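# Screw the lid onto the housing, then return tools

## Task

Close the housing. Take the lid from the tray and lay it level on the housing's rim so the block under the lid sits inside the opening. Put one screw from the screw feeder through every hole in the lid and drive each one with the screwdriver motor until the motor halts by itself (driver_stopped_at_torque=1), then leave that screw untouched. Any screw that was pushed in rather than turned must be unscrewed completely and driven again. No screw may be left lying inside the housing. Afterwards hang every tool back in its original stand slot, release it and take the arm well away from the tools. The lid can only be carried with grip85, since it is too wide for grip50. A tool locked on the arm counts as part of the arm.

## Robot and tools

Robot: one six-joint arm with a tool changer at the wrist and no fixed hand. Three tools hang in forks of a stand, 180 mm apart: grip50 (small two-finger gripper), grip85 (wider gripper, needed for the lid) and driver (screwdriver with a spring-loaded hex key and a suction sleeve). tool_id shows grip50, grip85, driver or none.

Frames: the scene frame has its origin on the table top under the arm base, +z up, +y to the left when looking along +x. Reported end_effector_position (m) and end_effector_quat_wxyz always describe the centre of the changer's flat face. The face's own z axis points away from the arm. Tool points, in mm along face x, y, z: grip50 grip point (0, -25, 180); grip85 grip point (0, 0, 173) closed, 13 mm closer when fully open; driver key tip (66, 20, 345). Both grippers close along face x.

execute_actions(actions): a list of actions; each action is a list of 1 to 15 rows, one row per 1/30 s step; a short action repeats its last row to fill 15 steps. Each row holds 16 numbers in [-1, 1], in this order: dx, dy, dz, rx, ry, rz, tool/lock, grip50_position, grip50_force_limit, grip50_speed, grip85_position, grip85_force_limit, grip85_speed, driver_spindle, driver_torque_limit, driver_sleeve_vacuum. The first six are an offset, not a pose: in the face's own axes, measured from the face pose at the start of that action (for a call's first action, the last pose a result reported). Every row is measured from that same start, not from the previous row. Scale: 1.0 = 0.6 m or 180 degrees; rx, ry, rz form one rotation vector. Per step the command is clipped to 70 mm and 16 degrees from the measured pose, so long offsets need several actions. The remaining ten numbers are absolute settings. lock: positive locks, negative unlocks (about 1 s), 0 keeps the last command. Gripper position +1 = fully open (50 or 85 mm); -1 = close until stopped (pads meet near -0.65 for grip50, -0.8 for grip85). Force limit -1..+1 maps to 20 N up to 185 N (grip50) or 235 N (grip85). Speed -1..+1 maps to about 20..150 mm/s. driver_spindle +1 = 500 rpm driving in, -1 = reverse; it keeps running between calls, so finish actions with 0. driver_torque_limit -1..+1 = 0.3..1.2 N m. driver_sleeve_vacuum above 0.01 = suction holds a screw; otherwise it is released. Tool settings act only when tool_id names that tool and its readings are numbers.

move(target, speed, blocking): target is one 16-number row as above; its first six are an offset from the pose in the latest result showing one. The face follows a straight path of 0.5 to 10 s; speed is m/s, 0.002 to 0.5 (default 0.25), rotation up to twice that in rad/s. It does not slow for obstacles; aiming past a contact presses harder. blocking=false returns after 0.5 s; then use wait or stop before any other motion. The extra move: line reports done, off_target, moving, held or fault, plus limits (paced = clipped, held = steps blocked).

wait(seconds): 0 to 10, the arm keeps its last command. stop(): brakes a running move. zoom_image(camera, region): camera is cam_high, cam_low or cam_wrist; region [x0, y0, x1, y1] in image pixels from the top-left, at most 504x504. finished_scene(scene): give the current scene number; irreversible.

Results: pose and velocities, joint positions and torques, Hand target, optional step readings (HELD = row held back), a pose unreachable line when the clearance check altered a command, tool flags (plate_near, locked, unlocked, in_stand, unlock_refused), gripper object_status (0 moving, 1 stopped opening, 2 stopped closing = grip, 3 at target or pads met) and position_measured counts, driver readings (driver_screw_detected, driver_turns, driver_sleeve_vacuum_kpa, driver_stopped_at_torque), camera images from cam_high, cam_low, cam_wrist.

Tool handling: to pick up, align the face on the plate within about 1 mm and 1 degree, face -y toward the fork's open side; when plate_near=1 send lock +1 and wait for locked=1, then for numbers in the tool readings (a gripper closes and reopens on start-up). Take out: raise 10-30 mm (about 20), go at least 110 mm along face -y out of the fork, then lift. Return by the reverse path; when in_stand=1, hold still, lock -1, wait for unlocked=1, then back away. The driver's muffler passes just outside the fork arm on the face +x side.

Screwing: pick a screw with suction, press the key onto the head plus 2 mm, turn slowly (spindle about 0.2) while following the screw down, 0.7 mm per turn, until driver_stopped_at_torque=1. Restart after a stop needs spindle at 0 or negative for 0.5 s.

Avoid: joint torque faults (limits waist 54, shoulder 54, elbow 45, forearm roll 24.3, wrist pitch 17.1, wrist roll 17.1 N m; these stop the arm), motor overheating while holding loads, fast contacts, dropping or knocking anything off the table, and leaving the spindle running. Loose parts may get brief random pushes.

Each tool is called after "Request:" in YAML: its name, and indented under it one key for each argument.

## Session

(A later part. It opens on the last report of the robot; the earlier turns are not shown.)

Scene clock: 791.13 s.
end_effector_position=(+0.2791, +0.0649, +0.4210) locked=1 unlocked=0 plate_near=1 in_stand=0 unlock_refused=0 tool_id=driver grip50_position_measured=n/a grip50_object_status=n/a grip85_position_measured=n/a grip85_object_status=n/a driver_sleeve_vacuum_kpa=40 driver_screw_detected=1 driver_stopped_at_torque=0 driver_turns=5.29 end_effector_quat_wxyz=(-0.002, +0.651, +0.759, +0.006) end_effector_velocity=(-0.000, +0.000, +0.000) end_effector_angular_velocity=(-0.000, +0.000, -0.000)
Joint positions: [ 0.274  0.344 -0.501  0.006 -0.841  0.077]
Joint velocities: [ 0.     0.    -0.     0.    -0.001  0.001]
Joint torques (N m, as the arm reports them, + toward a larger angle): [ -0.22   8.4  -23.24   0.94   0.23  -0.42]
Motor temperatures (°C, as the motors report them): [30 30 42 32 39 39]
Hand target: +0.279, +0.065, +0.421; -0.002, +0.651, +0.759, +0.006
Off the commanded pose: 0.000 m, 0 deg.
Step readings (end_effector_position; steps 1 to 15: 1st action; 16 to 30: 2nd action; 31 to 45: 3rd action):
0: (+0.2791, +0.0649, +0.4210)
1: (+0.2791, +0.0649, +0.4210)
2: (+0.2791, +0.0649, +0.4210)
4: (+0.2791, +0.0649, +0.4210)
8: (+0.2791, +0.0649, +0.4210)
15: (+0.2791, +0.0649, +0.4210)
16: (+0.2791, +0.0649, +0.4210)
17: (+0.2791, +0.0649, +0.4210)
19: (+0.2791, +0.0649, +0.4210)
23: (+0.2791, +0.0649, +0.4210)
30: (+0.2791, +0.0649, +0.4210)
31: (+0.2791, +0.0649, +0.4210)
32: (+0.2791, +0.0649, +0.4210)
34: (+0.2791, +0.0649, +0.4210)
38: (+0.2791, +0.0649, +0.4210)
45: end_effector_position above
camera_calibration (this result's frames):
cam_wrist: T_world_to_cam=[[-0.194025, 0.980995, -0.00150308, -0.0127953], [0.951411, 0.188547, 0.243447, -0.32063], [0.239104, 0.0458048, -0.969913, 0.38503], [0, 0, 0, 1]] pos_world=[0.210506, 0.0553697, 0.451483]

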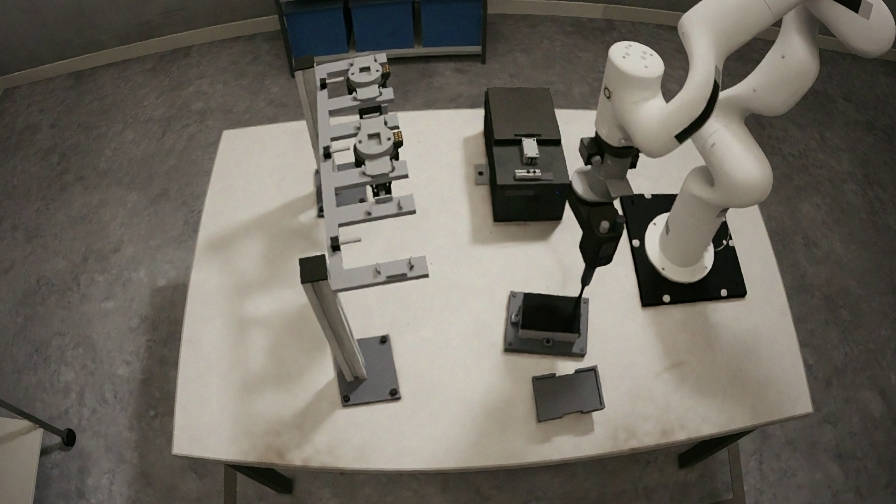

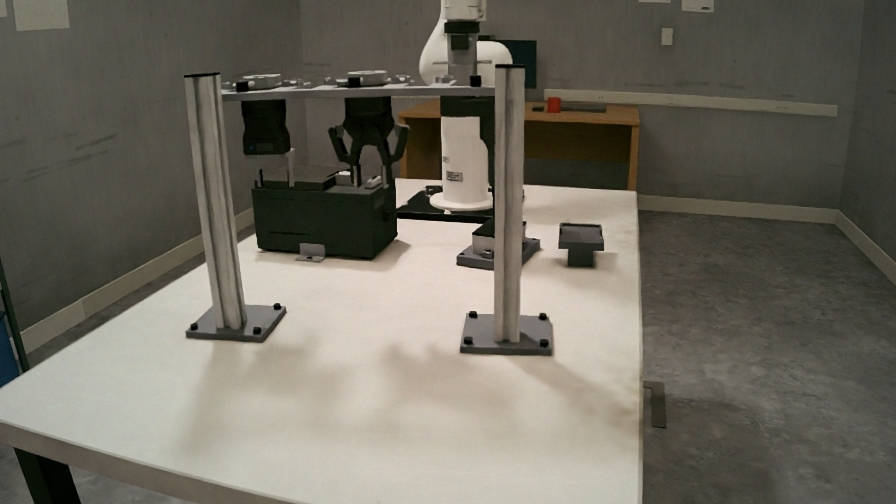

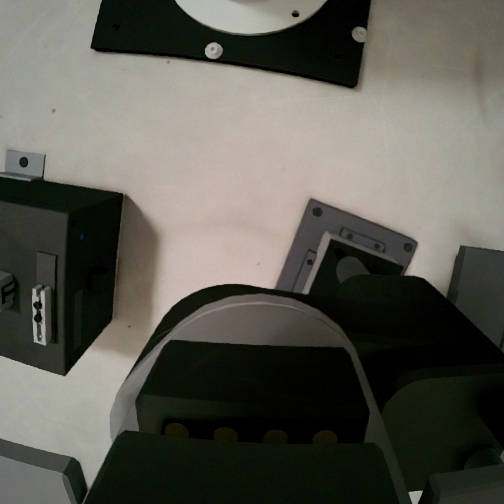

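Request:
zoom_image:
  camera: "cam_high"
  region: [565,280,595,310]

Region (565, 280, 595, 310) of cam_high's 896x504 image, scaled by 16.800, with more detail than that image has.

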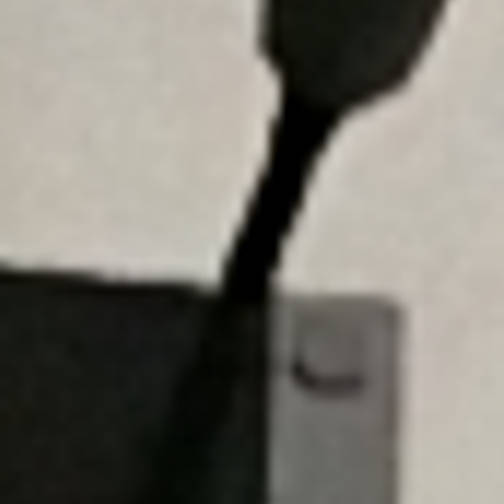

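Request:
execute_actions:
  actions:
    - [[0.001,0.0014,-0.0015,0,0,0,0,0,0,0,0,0,0,0,-0.6,1]]
    - [[0,0,0,0,0,0,0,0,0,0,0,0,0,0.2,-0.6,1]]
    - [[0,0,0,0,0,0,0,0,0,0,0,0,0,0.2,-0.6,1]]
    - [[0,0,0,0,0,0,0,0,0,0,0,0,0,0,-0.6,1]]

Request:
zoom_image:
  camera: "cam_wrist"
  region: [300,210,370,270]

Scene clock: 883.63 s.
end_effector_position=(+0.2797, +0.0656, +0.4218) locked=1 unlocked=0 plate_near=1 in_stand=0 unlock_refused=0 tool_id=driver grip50_position_measured=n/a grip50_object_status=n/a grip85_position_measured=n/a grip85_object_status=n/a driver_sleeve_vacuum_kpa=30 driver_screw_detected=1 driver_stopped_at_torque=0 driver_turns=6.91 end_effector_quat_wxyz=(-0.002, +0.651, +0.759, +0.005) end_effector_velocity=(-0.000, +0.000, -0.000) end_effector_angular_velocity=(-0.001, +0.001, +0.001)
Joint positions: [ 0.276  0.343 -0.504  0.006 -0.843  0.079]
Joint velocities: [ 0.001 -0.001  0.    -0.001 -0.001 -0.   ]
Joint torques (N m, as the arm reports them, + toward a larger angle): [ -2.11  11.08 -25.18   1.1    0.44  -0.32]
Motor temperatures (°C, as the motors report them): [30 30 42 32 39 39]
Hand target: +0.280, +0.066, +0.422; -0.002, +0.651, +0.759, +0.005
Off the commanded pose: 0.000 m, 0 deg.
Step readings (end_effector_position; steps 1 to 15: 1st action; 16 to 30: 2nd action; 31 to 45: 3rd action; 46 to 60: 4th action):
0: (+0.2791, +0.0649, +0.4210)
1: (+0.2791, +0.0649, +0.4210)
2: (+0.2791, +0.0650, +0.4211)
4: (+0.2794, +0.0653, +0.4215)
8: (+0.2796, +0.0656, +0.4216)
15: (+0.2797, +0.0656, +0.4218)
16: (+0.2797, +0.0656, +0.4218)
17: (+0.2797, +0.0656, +0.4218)
19: (+0.2797, +0.0656, +0.4218)
23: (+0.2797, +0.0656, +0.4218)
30: (+0.2797, +0.0656, +0.4218)
31: (+0.2797, +0.0656, +0.4218)
32: (+0.2797, +0.0656, +0.4218)
34: (+0.2797, +0.0656, +0.4218)
38: (+0.2797, +0.0656, +0.4218)
45: (+0.2797, +0.0656, +0.4218)
46: (+0.2797, +0.0656, +0.4218)
47: (+0.2797, +0.0656, +0.4218)
49: (+0.2797, +0.0656, +0.4218)
53: (+0.2797, +0.0656, +0.4218)
60: end_effector_position above
camera_calibration (this result's frames):
cam_wrist: T_world_to_cam=[[-0.194062, 0.980988, -0.00151608, -0.0133322], [0.951532, 0.18861, 0.242928, -0.321362], [0.238595, 0.0457005, -0.970043, 0.385798], [0, 0, 0, 1]] pos_world=[0.211149, 0.0560598, 0.452289]

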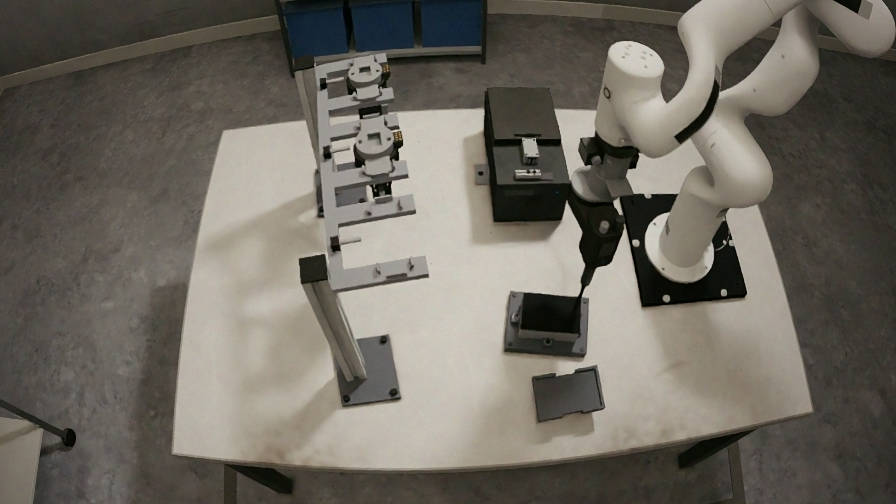

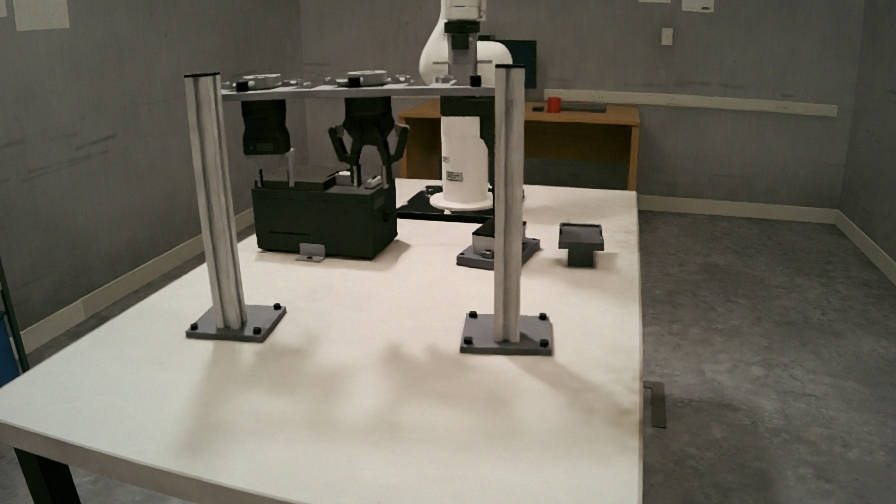

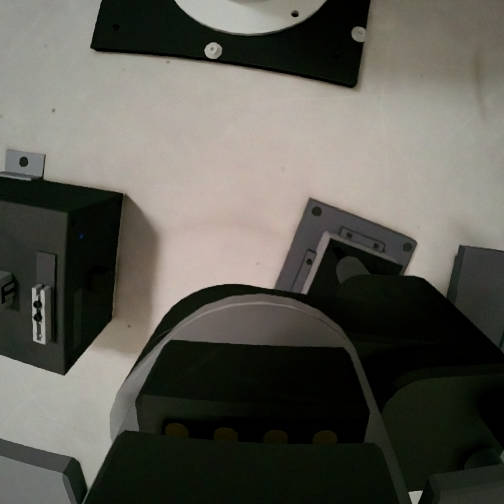

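Region (300, 210, 370, 270) of cam_wrist's 504x504 image, scaled by 7.200, with more detail than that image has; it fills the top 432 rows of this view, and the rest is white.

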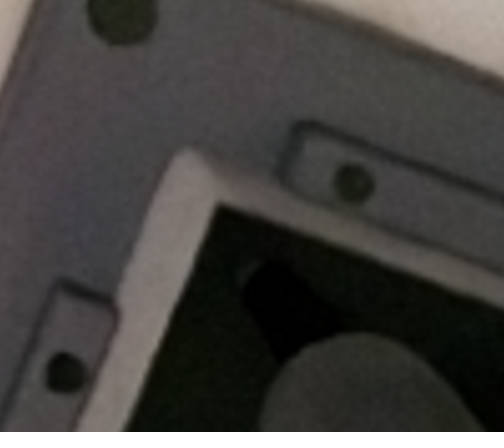

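Request:
execute_actions:
  actions:
    - [[0,0,0.0025,0,0,0,0,0,0,0,0,0,0,0,-0.6,1]]
    - [[0,0,0.001,0,0,0,0,0,0,0,0,0,0,0.2,-0.6,1]]
    - [[0,0,0.001,0,0,0,0,0,0,0,0,0,0,0.2,-0.6,1]]
    - [[0,0,0.001,0,0,0,0,0,0,0,0,0,0,0.2,-0.6,1]]
    - [[0,0,0,0,0,0,0,0,0,0,0,0,0,0,-0.6,1]]

Request:
zoom_image:
  camera: "cam_wrist"
  region: [300,210,370,270]

Scene clock: 899.50 s.
end_effector_position=(+0.2797, +0.0656, +0.4185) locked=1 unlocked=0 plate_near=1 in_stand=0 unlock_refused=0 tool_id=driver grip50_position_measured=n/a grip50_object_status=n/a grip85_position_measured=n/a grip85_object_status=n/a driver_sleeve_vacuum_kpa=29 driver_screw_detected=0 driver_stopped_at_torque=0 driver_turns=9.35 end_effector_quat_wxyz=(-0.002, +0.651, +0.759, +0.006) end_effector_velocity=(-0.000, -0.000, -0.001) end_effector_angular_velocity=(-0.001, +0.003, -0.000)
Joint positions: [ 0.276  0.338 -0.499  0.006 -0.834  0.079]
Joint velocities: [ 0.    -0.001  0.001 -0.    -0.001  0.001]
Joint torques (N m, as the arm reports them, + toward a larger angle): [ -1.24  11.67 -25.12   0.58   0.18  -0.31]
Motor temperatures (°C, as the motors report them): [30 30 42 32 39 39]
Hand target: +0.280, +0.066, +0.419; -0.002, +0.651, +0.759, +0.005
Off the commanded pose: 0.000 m, 0 deg.
Step readings (end_effector_position; steps 1 to 15: 1st action; 16 to 30: 2nd action; 31 to 45: 3rd action; 46 to 60: 4th action; 61 to 75: 5th action):
0: (+0.2797, +0.0656, +0.4218)
1: (+0.2797, +0.0656, +0.4218)
2: (+0.2797, +0.0656, +0.4216)
4: (+0.2797, +0.0656, +0.4209)
8: (+0.2797, +0.0656, +0.4203)
15: (+0.2797, +0.0656, +0.4203)
16: (+0.2797, +0.0656, +0.4203)
17: (+0.2797, +0.0656, +0.4202)
19: (+0.2797, +0.0656, +0.4199)
23: (+0.2797, +0.0656, +0.4197)
30: (+0.2797, +0.0656, +0.4197)
31: (+0.2797, +0.0656, +0.4197)
32: (+0.2797, +0.0656, +0.4196)
34: (+0.2797, +0.0656, +0.4193)
38: (+0.2797, +0.0656, +0.4191)
45: (+0.2797, +0.0656, +0.4191)
46: (+0.2797, +0.0656, +0.4191)
47: (+0.2797, +0.0656, +0.4190)
49: (+0.2797, +0.0656, +0.4187)
53: (+0.2797, +0.0656, +0.4185)
60: (+0.2797, +0.0656, +0.4185)
61: (+0.2797, +0.0656, +0.4185)
62: (+0.2797, +0.0656, +0.4185)
64: (+0.2797, +0.0656, +0.4185)
68: (+0.2797, +0.0656, +0.4185)
75: end_effector_position above
camera_calibration (this result's frames):
cam_wrist: T_world_to_cam=[[-0.194039, 0.980993, -0.00151886, -0.0133723], [0.95152, 0.188586, 0.242993, -0.320611], [0.238661, 0.045705, -0.970027, 0.382583], [0, 0, 0, 1]] pos_world=[0.211165, 0.0560949, 0.449002]

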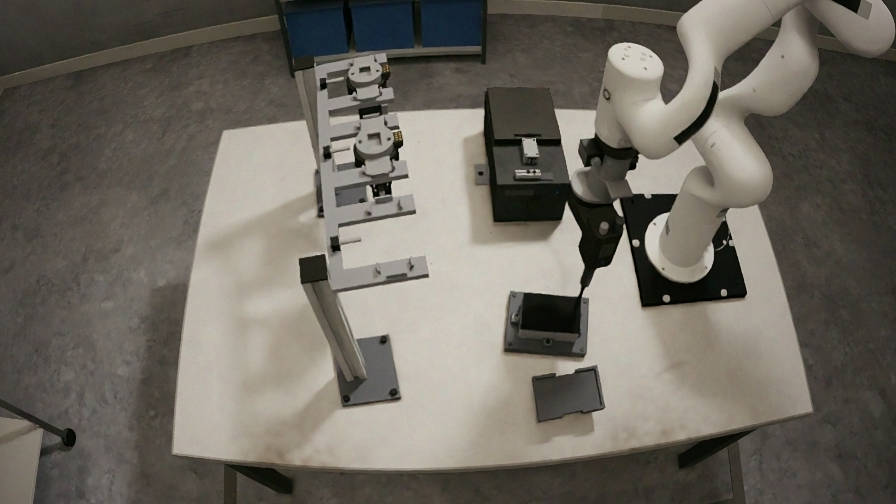

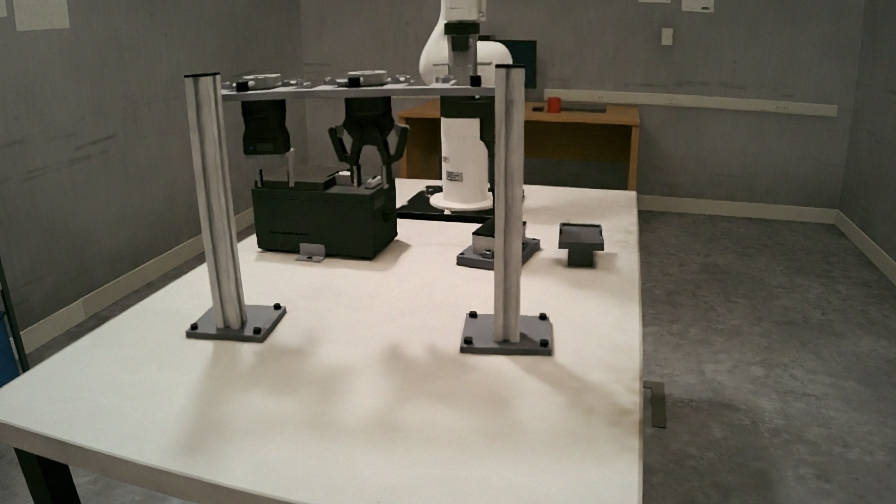

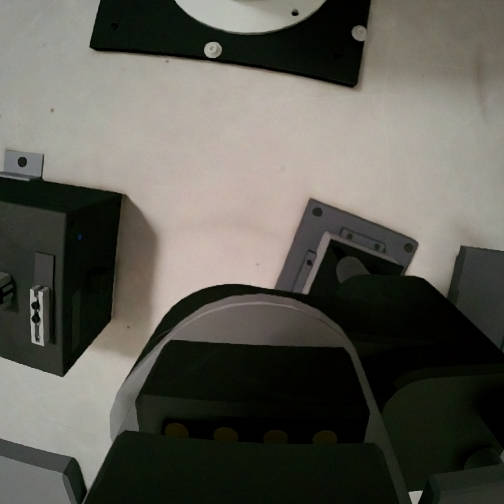

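Region (300, 210, 370, 270) of cam_wrist's 504x504 image, scaled by 7.200, with more detail than that image has; it fills the top 432 rows of this view, and the rest is white.

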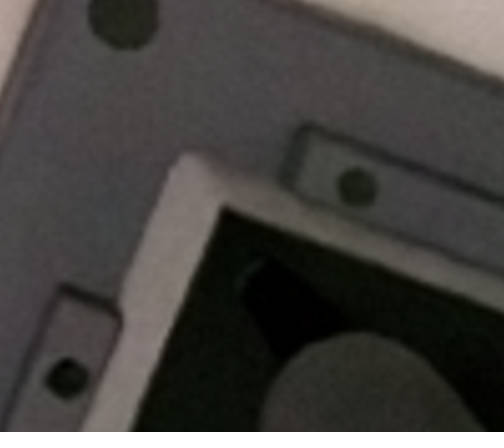

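Request:
execute_actions:
  actions:
    - [[0,0,0,0,0,0,0,0,0,0,0,0,0,0,-0.6,0]]
    - [[0,0,-0.04,0,0,0,0,0,0,0,0,0,0,0,-0.6,0]]
    - [[0,0,0,0,0,0,0,0,0,0,0,0,0,0,-0.6,0]]

Request:
zoom_image:
  camera: "cam_wrist"
  region: [300,210,370,270]

Request:
zoom_image:
  camera: "cam_high"
  region: [550,270,610,320]

Scene clock: 942.10 s.
end_effector_position=(+0.2795, +0.0654, +0.4423) locked=1 unlocked=0 plate_near=1 in_stand=0 unlock_refused=0 tool_id=driver grip50_position_measured=n/a grip50_object_status=n/a grip85_position_measured=n/a grip85_object_status=n/a driver_sleeve_vacuum_kpa=0 driver_screw_detected=0 driver_stopped_at_torque=0 driver_turns=9.35 end_effector_quat_wxyz=(-0.003, +0.651, +0.759, +0.005) end_effector_velocity=(-0.000, +0.000, -0.000) end_effector_angular_velocity=(-0.000, +0.001, +0.001)
Joint positions: [ 0.275  0.367 -0.536  0.006 -0.9    0.079]
Joint velocities: [ 0.    -0.     0.    -0.     0.    -0.001]
Joint torques (N m, as the arm reports them, + toward a larger angle): [ -1.44  11.28 -25.88   0.64   0.56  -0.24]
Motor temperatures (°C, as the motors report them): [30 30 42 32 39 39]
Hand target: +0.280, +0.065, +0.442; -0.003, +0.651, +0.759, +0.005
Off the commanded pose: 0.000 m, 0 deg.
Step readings (end_effector_position; steps 1 to 15: 1st action; 16 to 30: 2nd action; 31 to 45: 3rd action):
0: (+0.2797, +0.0656, +0.4185)
1: (+0.2797, +0.0656, +0.4185)
2: (+0.2797, +0.0656, +0.4185)
4: (+0.2797, +0.0656, +0.4185)
8: (+0.2797, +0.0656, +0.4185)
15: (+0.2797, +0.0656, +0.4185)
16: (+0.2797, +0.0656, +0.4185)
17: (+0.2796, +0.0656, +0.4194)
19: (+0.2795, +0.0655, +0.4295)
23: (+0.2801, +0.0655, +0.4418)
30: (+0.2795, +0.0654, +0.4423)
31: (+0.2795, +0.0654, +0.4423)
32: (+0.2796, +0.0654, +0.4423)
34: (+0.2795, +0.0654, +0.4423)
38: (+0.2795, +0.0654, +0.4422)
45: end_effector_position above
camera_calibration (this result's frames):
cam_wrist: T_world_to_cam=[[-0.194175, 0.980966, -0.00148622, -0.0130991], [0.951679, 0.188744, 0.242247, -0.325856], [0.237916, 0.0456238, -0.970214, 0.405982], [0, 0, 0, 1]] pos_world=[0.210977, 0.0558309, 0.472807]

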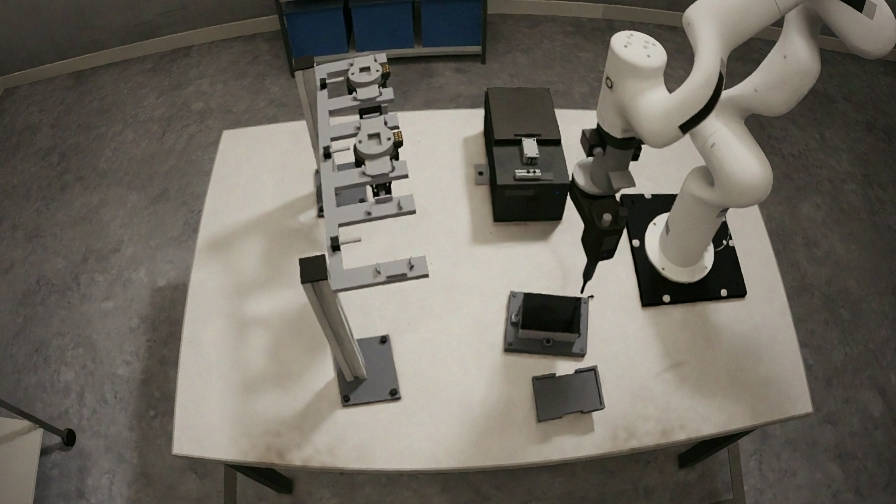

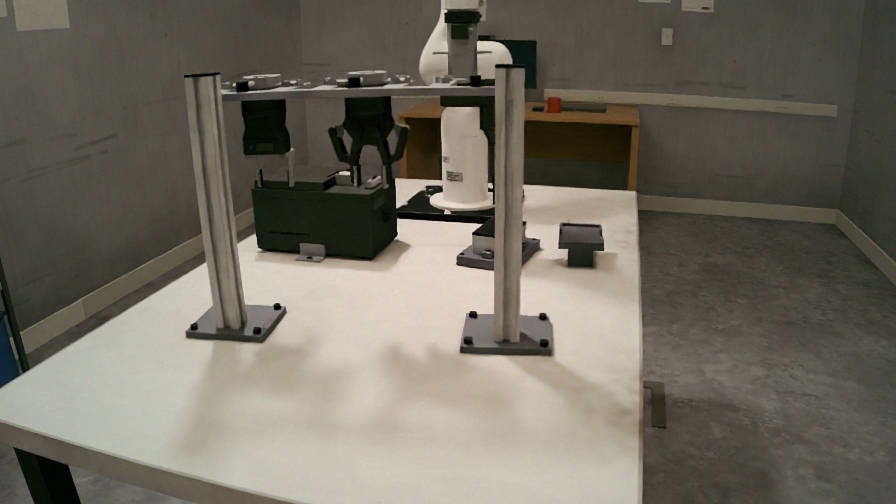

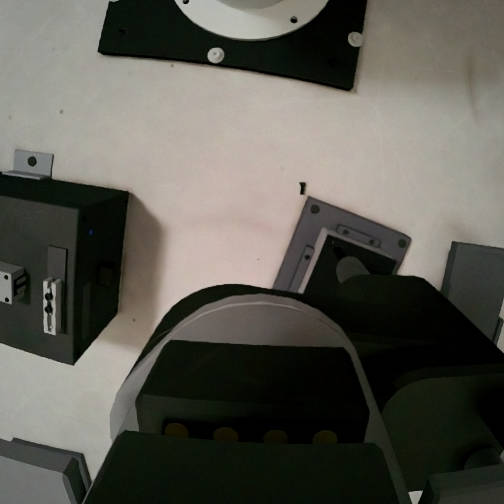

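Region (300, 210, 370, 270) of cam_wrist's 504x504 image, scaled by 7.200, with more detail than that image has; it fills the top 432 rows of this view, and the rest is white.

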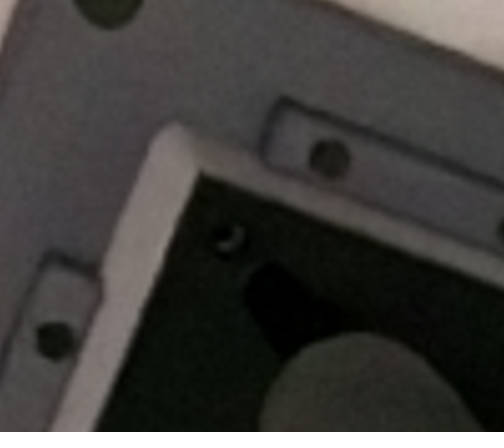

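Region (550, 270, 610, 320) of cam_high's 896x504 image, scaled by 8.400, with more detail than that image has.

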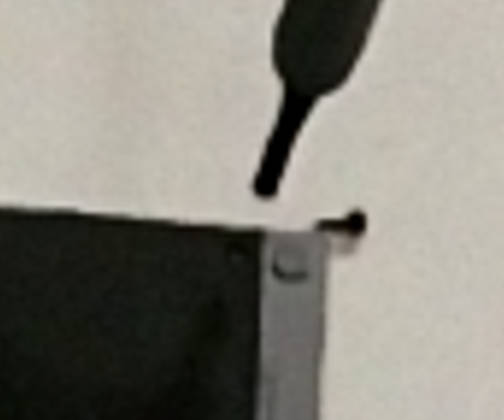

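Request:
zoom_image:
  camera: "cam_high"
  region: [565,278,595,308]

Request:
zoom_image:
  camera: "cam_wrist"
  region: [320,230,355,265]

Region (565, 278, 595, 308) of cam_high's 896x504 image, scaled by 16.800, with more detail than that image has.

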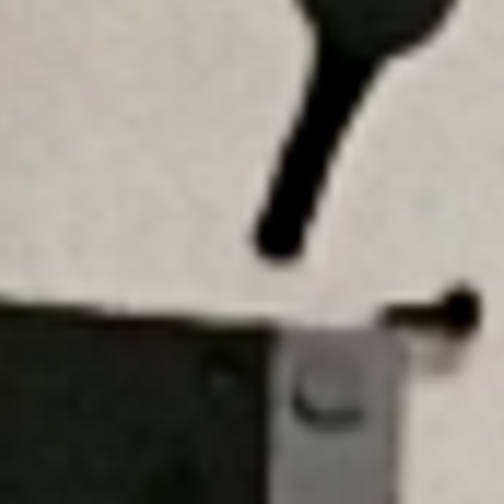

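Region (320, 230, 355, 265) of cam_wrist's 504x504 image, scaled by 14.400, with more detail than that image has.

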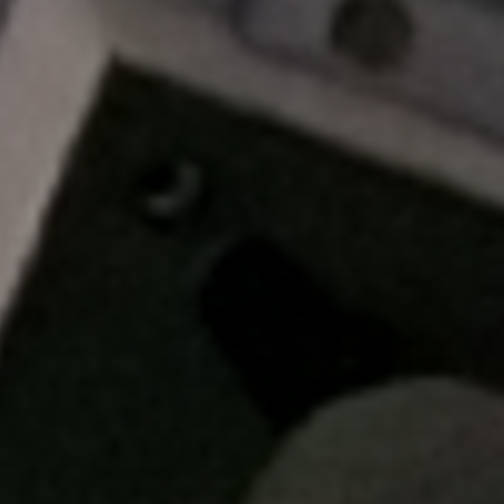

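Request:
move:
  target: [-0.0002,0.0013,0.0238,0,0,0,0,0,0,0,0,0,0,0,-0.6,0]
  speed: 0.03

Request:
zoom_image:
  camera: "cam_high"
  region: [565,278,595,308]

Request:
zoom_image:
  camera: "cam_wrist"
  region: [320,230,355,265]

Scene clock: 1048.27 s.
end_effector_position=(+0.2803, +0.0655, +0.4281) locked=1 unlocked=0 plate_near=1 in_stand=0 unlock_refused=0 tool_id=driver grip50_position_measured=n/a grip50_object_status=n/a grip85_position_measured=n/a grip85_object_status=n/a driver_sleeve_vacuum_kpa=0 driver_screw_detected=0 driver_stopped_at_torque=0 driver_turns=9.35 end_effector_quat_wxyz=(-0.003, +0.651, +0.759, +0.005) end_effector_velocity=(+0.000, +0.000, -0.000) end_effector_angular_velocity=(+0.000, -0.000, +0.001)
Joint positions: [ 0.275  0.348 -0.515  0.006 -0.86   0.079]
Joint velocities: [ 0.001 -0.001  0.001  0.     0.002 -0.   ]
Joint torques (N m, as the arm reports them, + toward a larger angle): [ -1.02  11.04 -25.41   0.54   0.43  -0.28]
Motor temperatures (°C, as the motors report them): [30 30 43 32 39 39]
Hand target: +0.280, +0.065, +0.428; -0.003, +0.651, +0.759, +0.005
Off the commanded pose: 0.000 m, 0 deg.
move: done
camera_calibration (this result's frames):
cam_wrist: T_world_to_cam=[[-0.194119, 0.980977, -0.00152403, -0.0130901], [0.951665, 0.188695, 0.24234, -0.323278], [0.238017, 0.0455925, -0.97019, 0.391988], [0, 0, 0, 1]] pos_world=[0.211811, 0.0559705, 0.458626]

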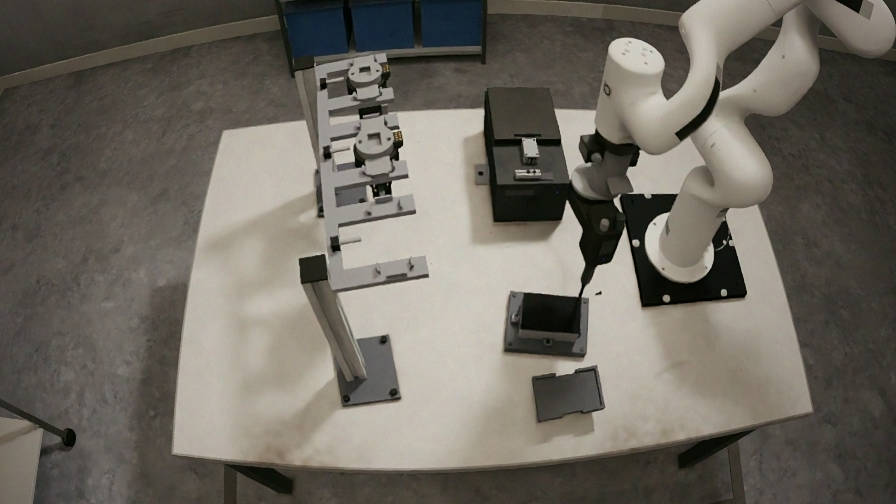

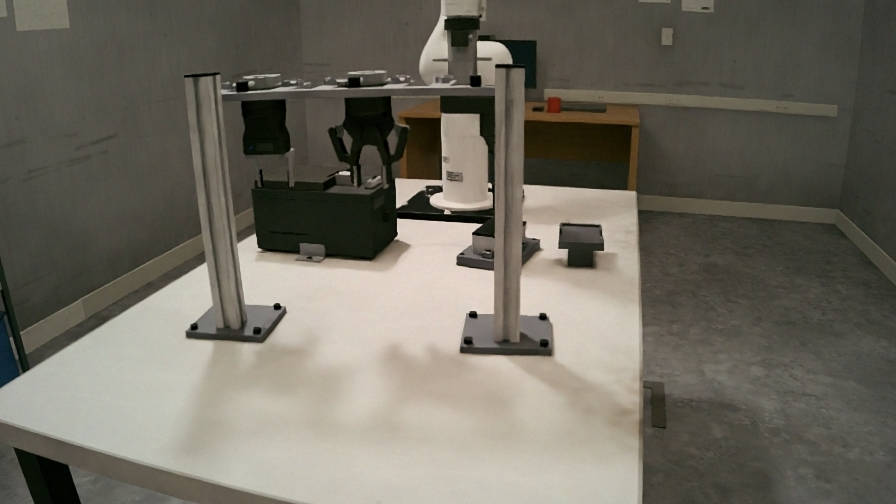

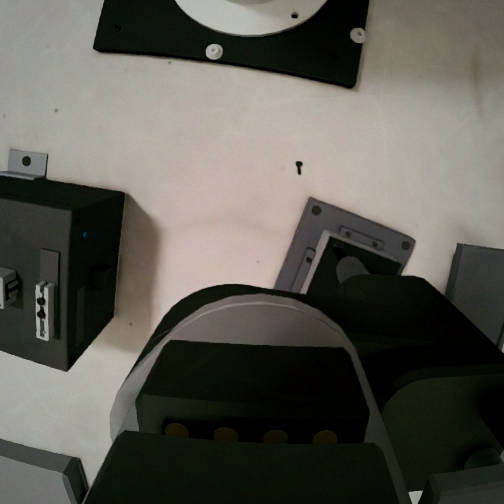

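Region (565, 278, 595, 308) of cam_high's 896x504 image, scaled by 16.800, with more detail than that image has.

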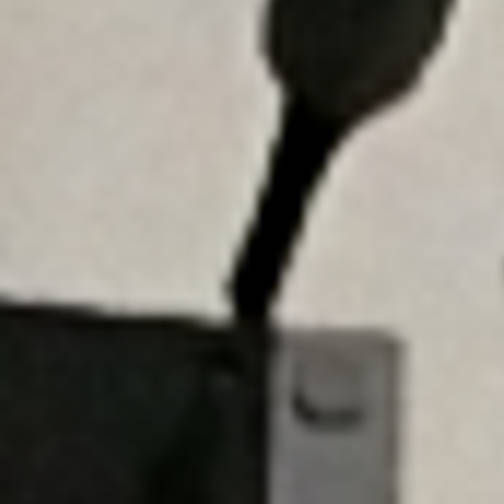

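Region (320, 230, 355, 265) of cam_wrist's 504x504 image, scaled by 14.400, with more detail than that image has.

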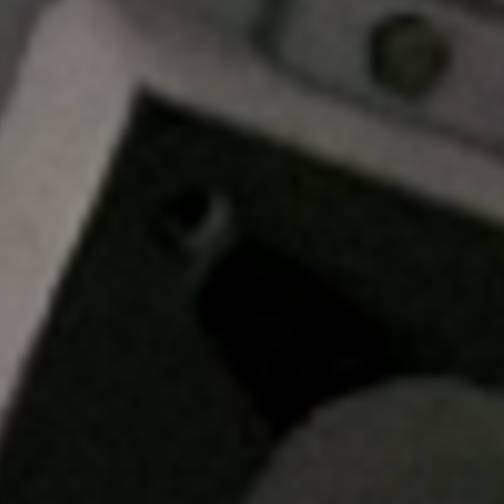

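Request:
move:
  target: [0,0,0.025,0,0,0,0,0,0,0,0,0,0,0,-0.6,0]
  speed: 0.02

Request:
zoom_image:
  camera: "cam_wrist"
  region: [320,230,355,265]

Request:
zoom_image:
  camera: "cam_high"
  region: [565,278,595,308]

Scene clock: 1082.60 s.
end_effector_position=(+0.2804, +0.0656, +0.4132) locked=1 unlocked=0 plate_near=1 in_stand=0 unlock_refused=0 tool_id=driver grip50_position_measured=n/a grip50_object_status=n/a grip85_position_measured=n/a grip85_object_status=n/a driver_sleeve_vacuum_kpa=0 driver_screw_detected=0 driver_stopped_at_torque=0 driver_turns=9.35 end_effector_quat_wxyz=(-0.003, +0.651, +0.759, +0.005) end_effector_velocity=(+0.001, +0.000, -0.000) end_effector_angular_velocity=(+0.001, -0.003, -0.000)
Joint positions: [ 0.275  0.329 -0.493  0.006 -0.819  0.079]
Joint velocities: [-0.    -0.001  0.     0.     0.004 -0.   ]
Joint torques (N m, as the arm reports them, + toward a larger angle): [ -0.78  11.18 -25.26   1.01   0.58  -0.32]
Motor temperatures (°C, as the motors report them): [30 30 43 32 39 39]
Hand target: +0.280, +0.066, +0.413; -0.003, +0.651, +0.759, +0.005
Off the commanded pose: 0.000 m, 0 deg.
move: done
camera_calibration (this result's frames):
cam_wrist: T_world_to_cam=[[-0.194067, 0.980987, -0.00157082, -0.0132375], [0.951672, 0.188655, 0.242341, -0.319725], [0.23803, 0.0455354, -0.97019, 0.377502], [0, 0, 0, 1]] pos_world=[0.211848, 0.056114, 0.44371]

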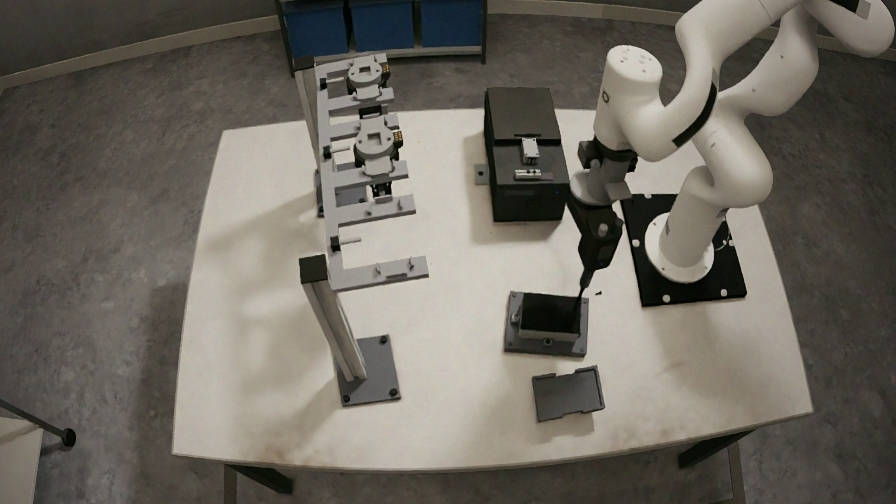

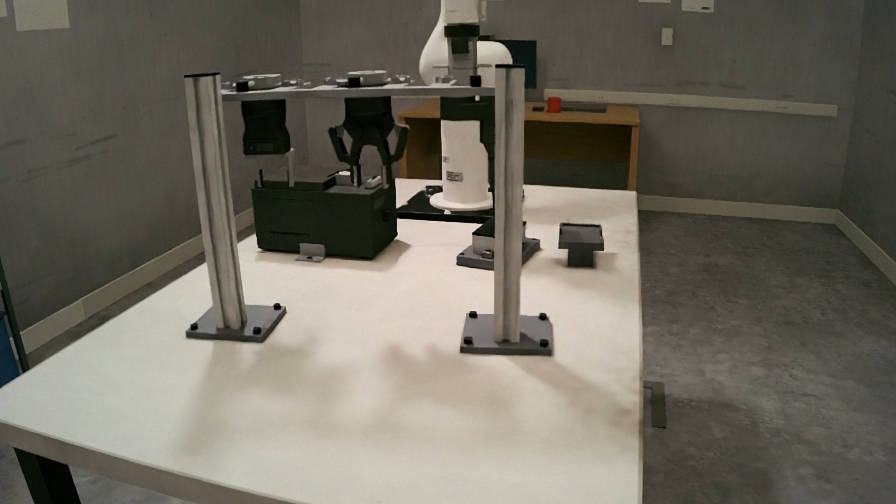

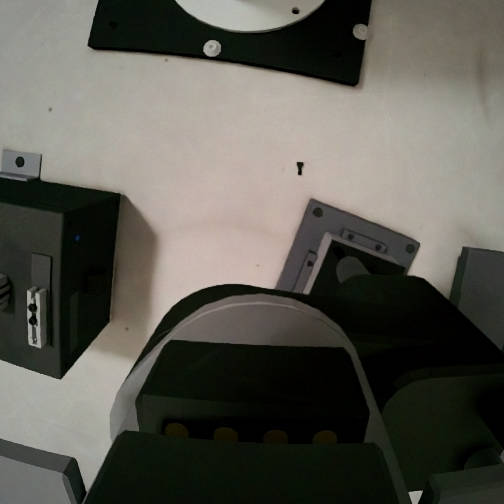

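Region (320, 230, 355, 265) of cam_wrist's 504x504 image, scaled by 14.400, with more detail than that image has.

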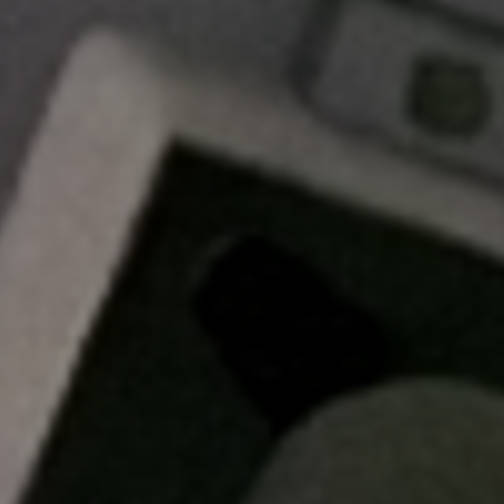

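Region (565, 278, 595, 308) of cam_high's 896x504 image, scaled by 16.800, with more detail than that image has.

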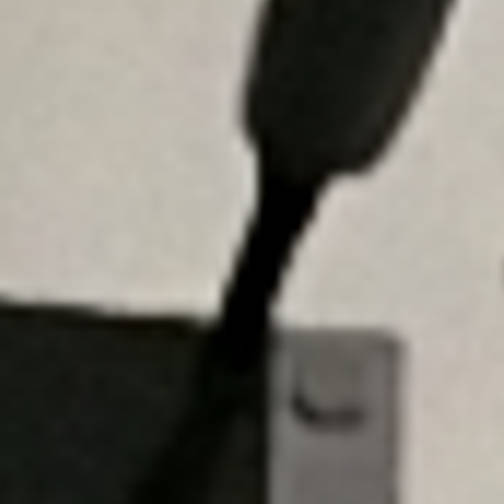

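Request:
execute_actions:
  actions:
    - [[0,0,0.004,0,0,0,0,0,0,0,0,0,0,0,-0.6,0]]
    - [[0,0,0.003,0,0,0,0,0,0,0,0,0,0,0,-0.6,0]]

Request:
zoom_image:
  camera: "cam_wrist"
  region: [320,230,355,265]

Scene clock: 1094.80 s.
end_effector_position=(+0.2804, +0.0657, +0.4091) locked=1 unlocked=0 plate_near=1 in_stand=0 unlock_refused=0 tool_id=driver grip50_position_measured=n/a grip50_object_status=n/a grip85_position_measured=n/a grip85_object_status=n/a driver_sleeve_vacuum_kpa=0 driver_screw_detected=0 driver_stopped_at_torque=0 driver_turns=9.35 end_effector_quat_wxyz=(-0.002, +0.651, +0.759, +0.005) end_effector_velocity=(+0.000, +0.000, +0.000) end_effector_angular_velocity=(+0.000, -0.000, +0.000)
Joint positions: [ 0.275  0.323 -0.487  0.006 -0.807  0.079]
Joint velocities: [ 0.001 -0.    -0.     0.001  0.    -0.   ]
Joint torques (N m, as the arm reports them, + toward a larger angle): [ -1.05   9.48 -24.36   0.33   0.5   -0.28]
Motor temperatures (°C, as the motors report them): [30 30 43 32 39 39]
Hand target: +0.280, +0.066, +0.409; -0.002, +0.651, +0.759, +0.005
Off the commanded pose: 0.000 m, 0 deg.
Step readings (end_effector_position; steps 1 to 15: 1st action; 16 to 30: 2nd action):
0: (+0.2804, +0.0656, +0.4131)
1: (+0.2804, +0.0656, +0.4131)
2: (+0.2804, +0.0657, +0.4128)
4: (+0.2804, +0.0657, +0.4117)
8: (+0.2803, +0.0656, +0.4108)
15: (+0.2804, +0.0657, +0.4108)
16: (+0.2804, +0.0657, +0.4108)
17: (+0.2804, +0.0657, +0.4106)
19: (+0.2804, +0.0657, +0.4097)
23: (+0.2805, +0.0657, +0.4092)
30: end_effector_position above
camera_calibration (this result's frames):
cam_wrist: T_world_to_cam=[[-0.194041, 0.980992, -0.00156161, -0.0132953], [0.951623, 0.188618, 0.242565, -0.318869], [0.238249, 0.0455815, -0.970134, 0.373407], [0, 0, 0, 1]] pos_world=[0.211899, 0.0561666, 0.439581]

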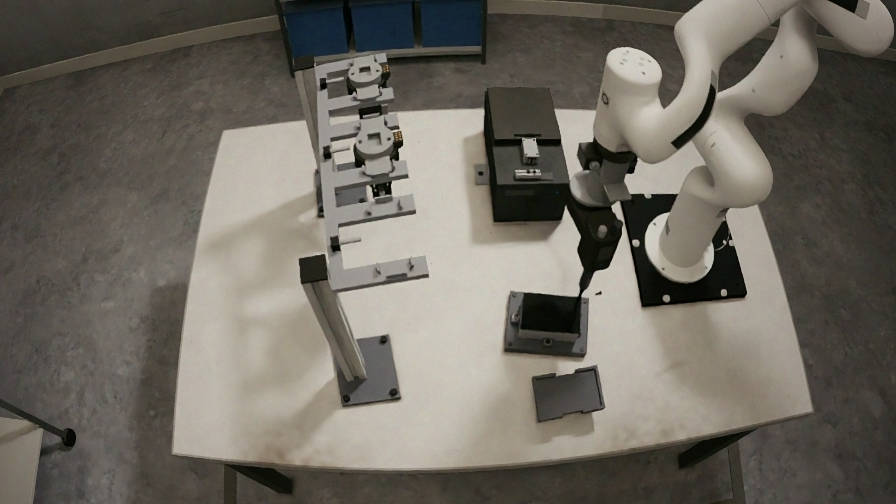

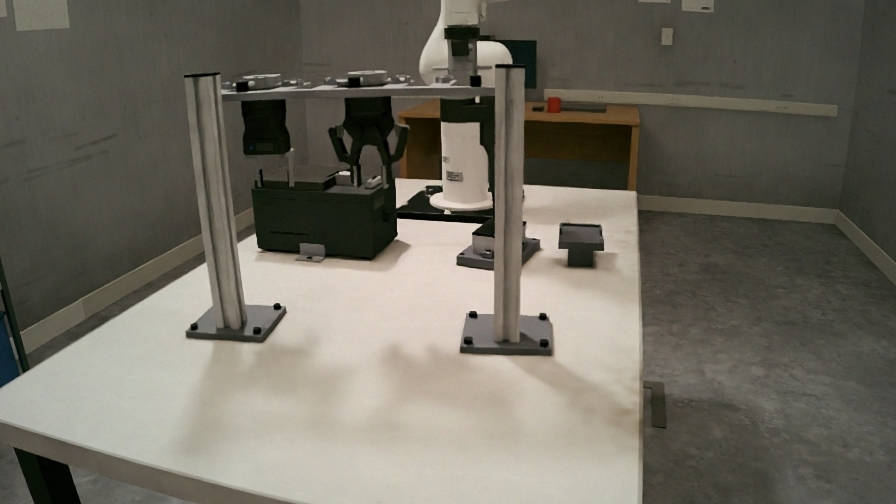

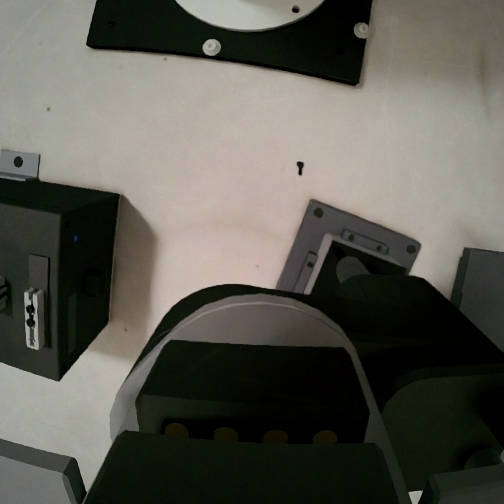

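Region (320, 230, 355, 265) of cam_wrist's 504x504 image, scaled by 14.400, with more detail than that image has.

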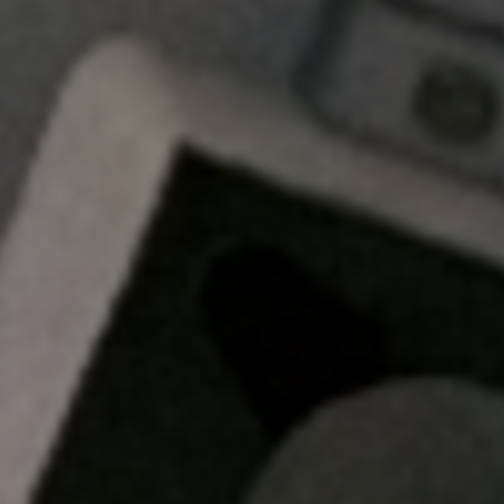

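Request:
execute_actions:
  actions:
    - [[0,0,-0.015,0,0,0,0,0,0,0,0,0,0,0,-0.6,0]]
    - [[-0.0008,-0.0013,0,0,0,0,0,0,0,0,0,0,0,0,-0.6,0]]
    - [[0,0,0,0,0,0,0,0,0,0,0,0,0,0,-0.6,0]]

Request:
zoom_image:
  camera: "cam_wrist"
  region: [320,230,355,265]

Scene clock: 1121.87 s.
end_effector_position=(+0.2797, +0.0650, +0.4179) locked=1 unlocked=0 plate_near=1 in_stand=0 unlock_refused=0 tool_id=driver grip50_position_measured=n/a grip50_object_status=n/a grip85_position_measured=n/a grip85_object_status=n/a driver_sleeve_vacuum_kpa=0 driver_screw_detected=0 driver_stopped_at_torque=0 driver_turns=9.35 end_effector_quat_wxyz=(-0.003, +0.651, +0.759, +0.005) end_effector_velocity=(+0.000, -0.000, +0.000) end_effector_angular_velocity=(-0.001, -0.002, +0.001)
Joint positions: [ 0.274  0.338 -0.498  0.006 -0.833  0.077]
Joint velocities: [-0.     0.    -0.    -0.001  0.001 -0.   ]
Joint torques (N m, as the arm reports them, + toward a larger angle): [ -1.26  11.2  -25.88   0.77   0.46  -0.25]
Motor temperatures (°C, as the motors report them): [30 30 42 32 39 39]
Hand target: +0.280, +0.065, +0.418; -0.003, +0.651, +0.759, +0.005
Off the commanded pose: 0.000 m, 0 deg.
Step readings (end_effector_position; steps 1 to 15: 1st action; 16 to 30: 2nd action; 31 to 45: 3rd action):
0: (+0.2804, +0.0657, +0.4090)
1: (+0.2804, +0.0657, +0.4090)
2: (+0.2803, +0.0657, +0.4097)
4: (+0.2802, +0.0656, +0.4139)
8: (+0.2804, +0.0656, +0.4177)
15: (+0.2803, +0.0656, +0.4179)
16: (+0.2804, +0.0656, +0.4180)
17: (+0.2803, +0.0655, +0.4180)
19: (+0.2799, +0.0652, +0.4179)
23: (+0.2797, +0.0650, +0.4179)
30: (+0.2797, +0.0650, +0.4179)
31: (+0.2797, +0.0650, +0.4179)
32: (+0.2797, +0.0650, +0.4179)
34: (+0.2797, +0.0650, +0.4179)
38: (+0.2797, +0.0650, +0.4179)
45: end_effector_position above
camera_calibration (this result's frames):
cam_wrist: T_world_to_cam=[[-0.194095, 0.980981, -0.00155772, -0.0127427], [0.951695, 0.188685, 0.242227, -0.320026], [0.237914, 0.0455326, -0.970218, 0.382369], [0, 0, 0, 1]] pos_world=[0.211124, 0.0554744, 0.44848]

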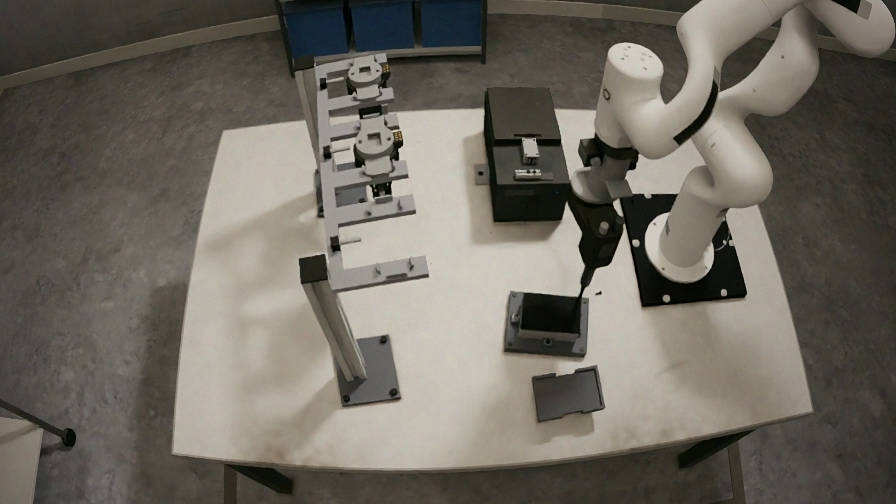

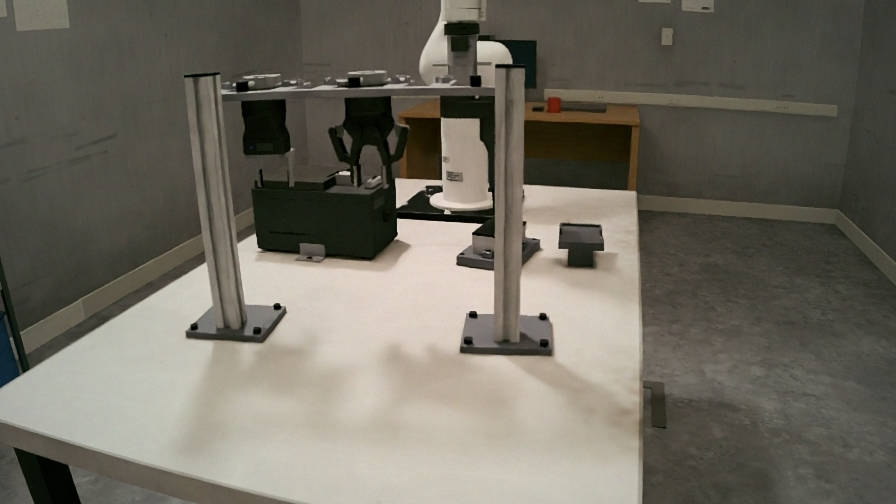

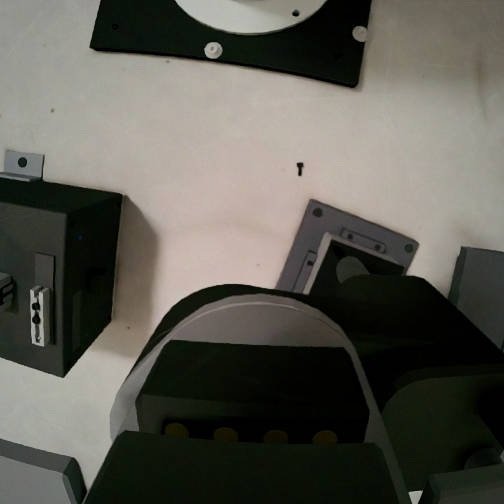

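Region (320, 230, 355, 265) of cam_wrist's 504x504 image, scaled by 14.400, with more detail than that image has.

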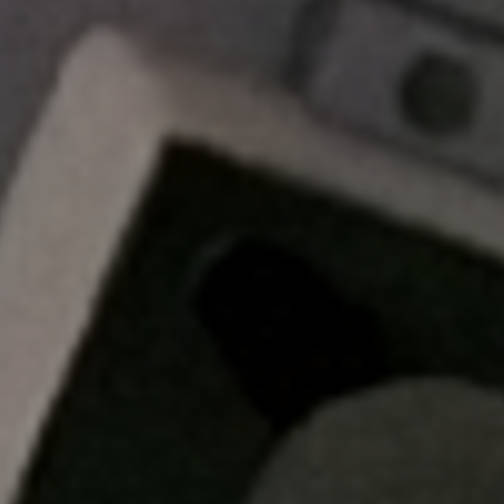

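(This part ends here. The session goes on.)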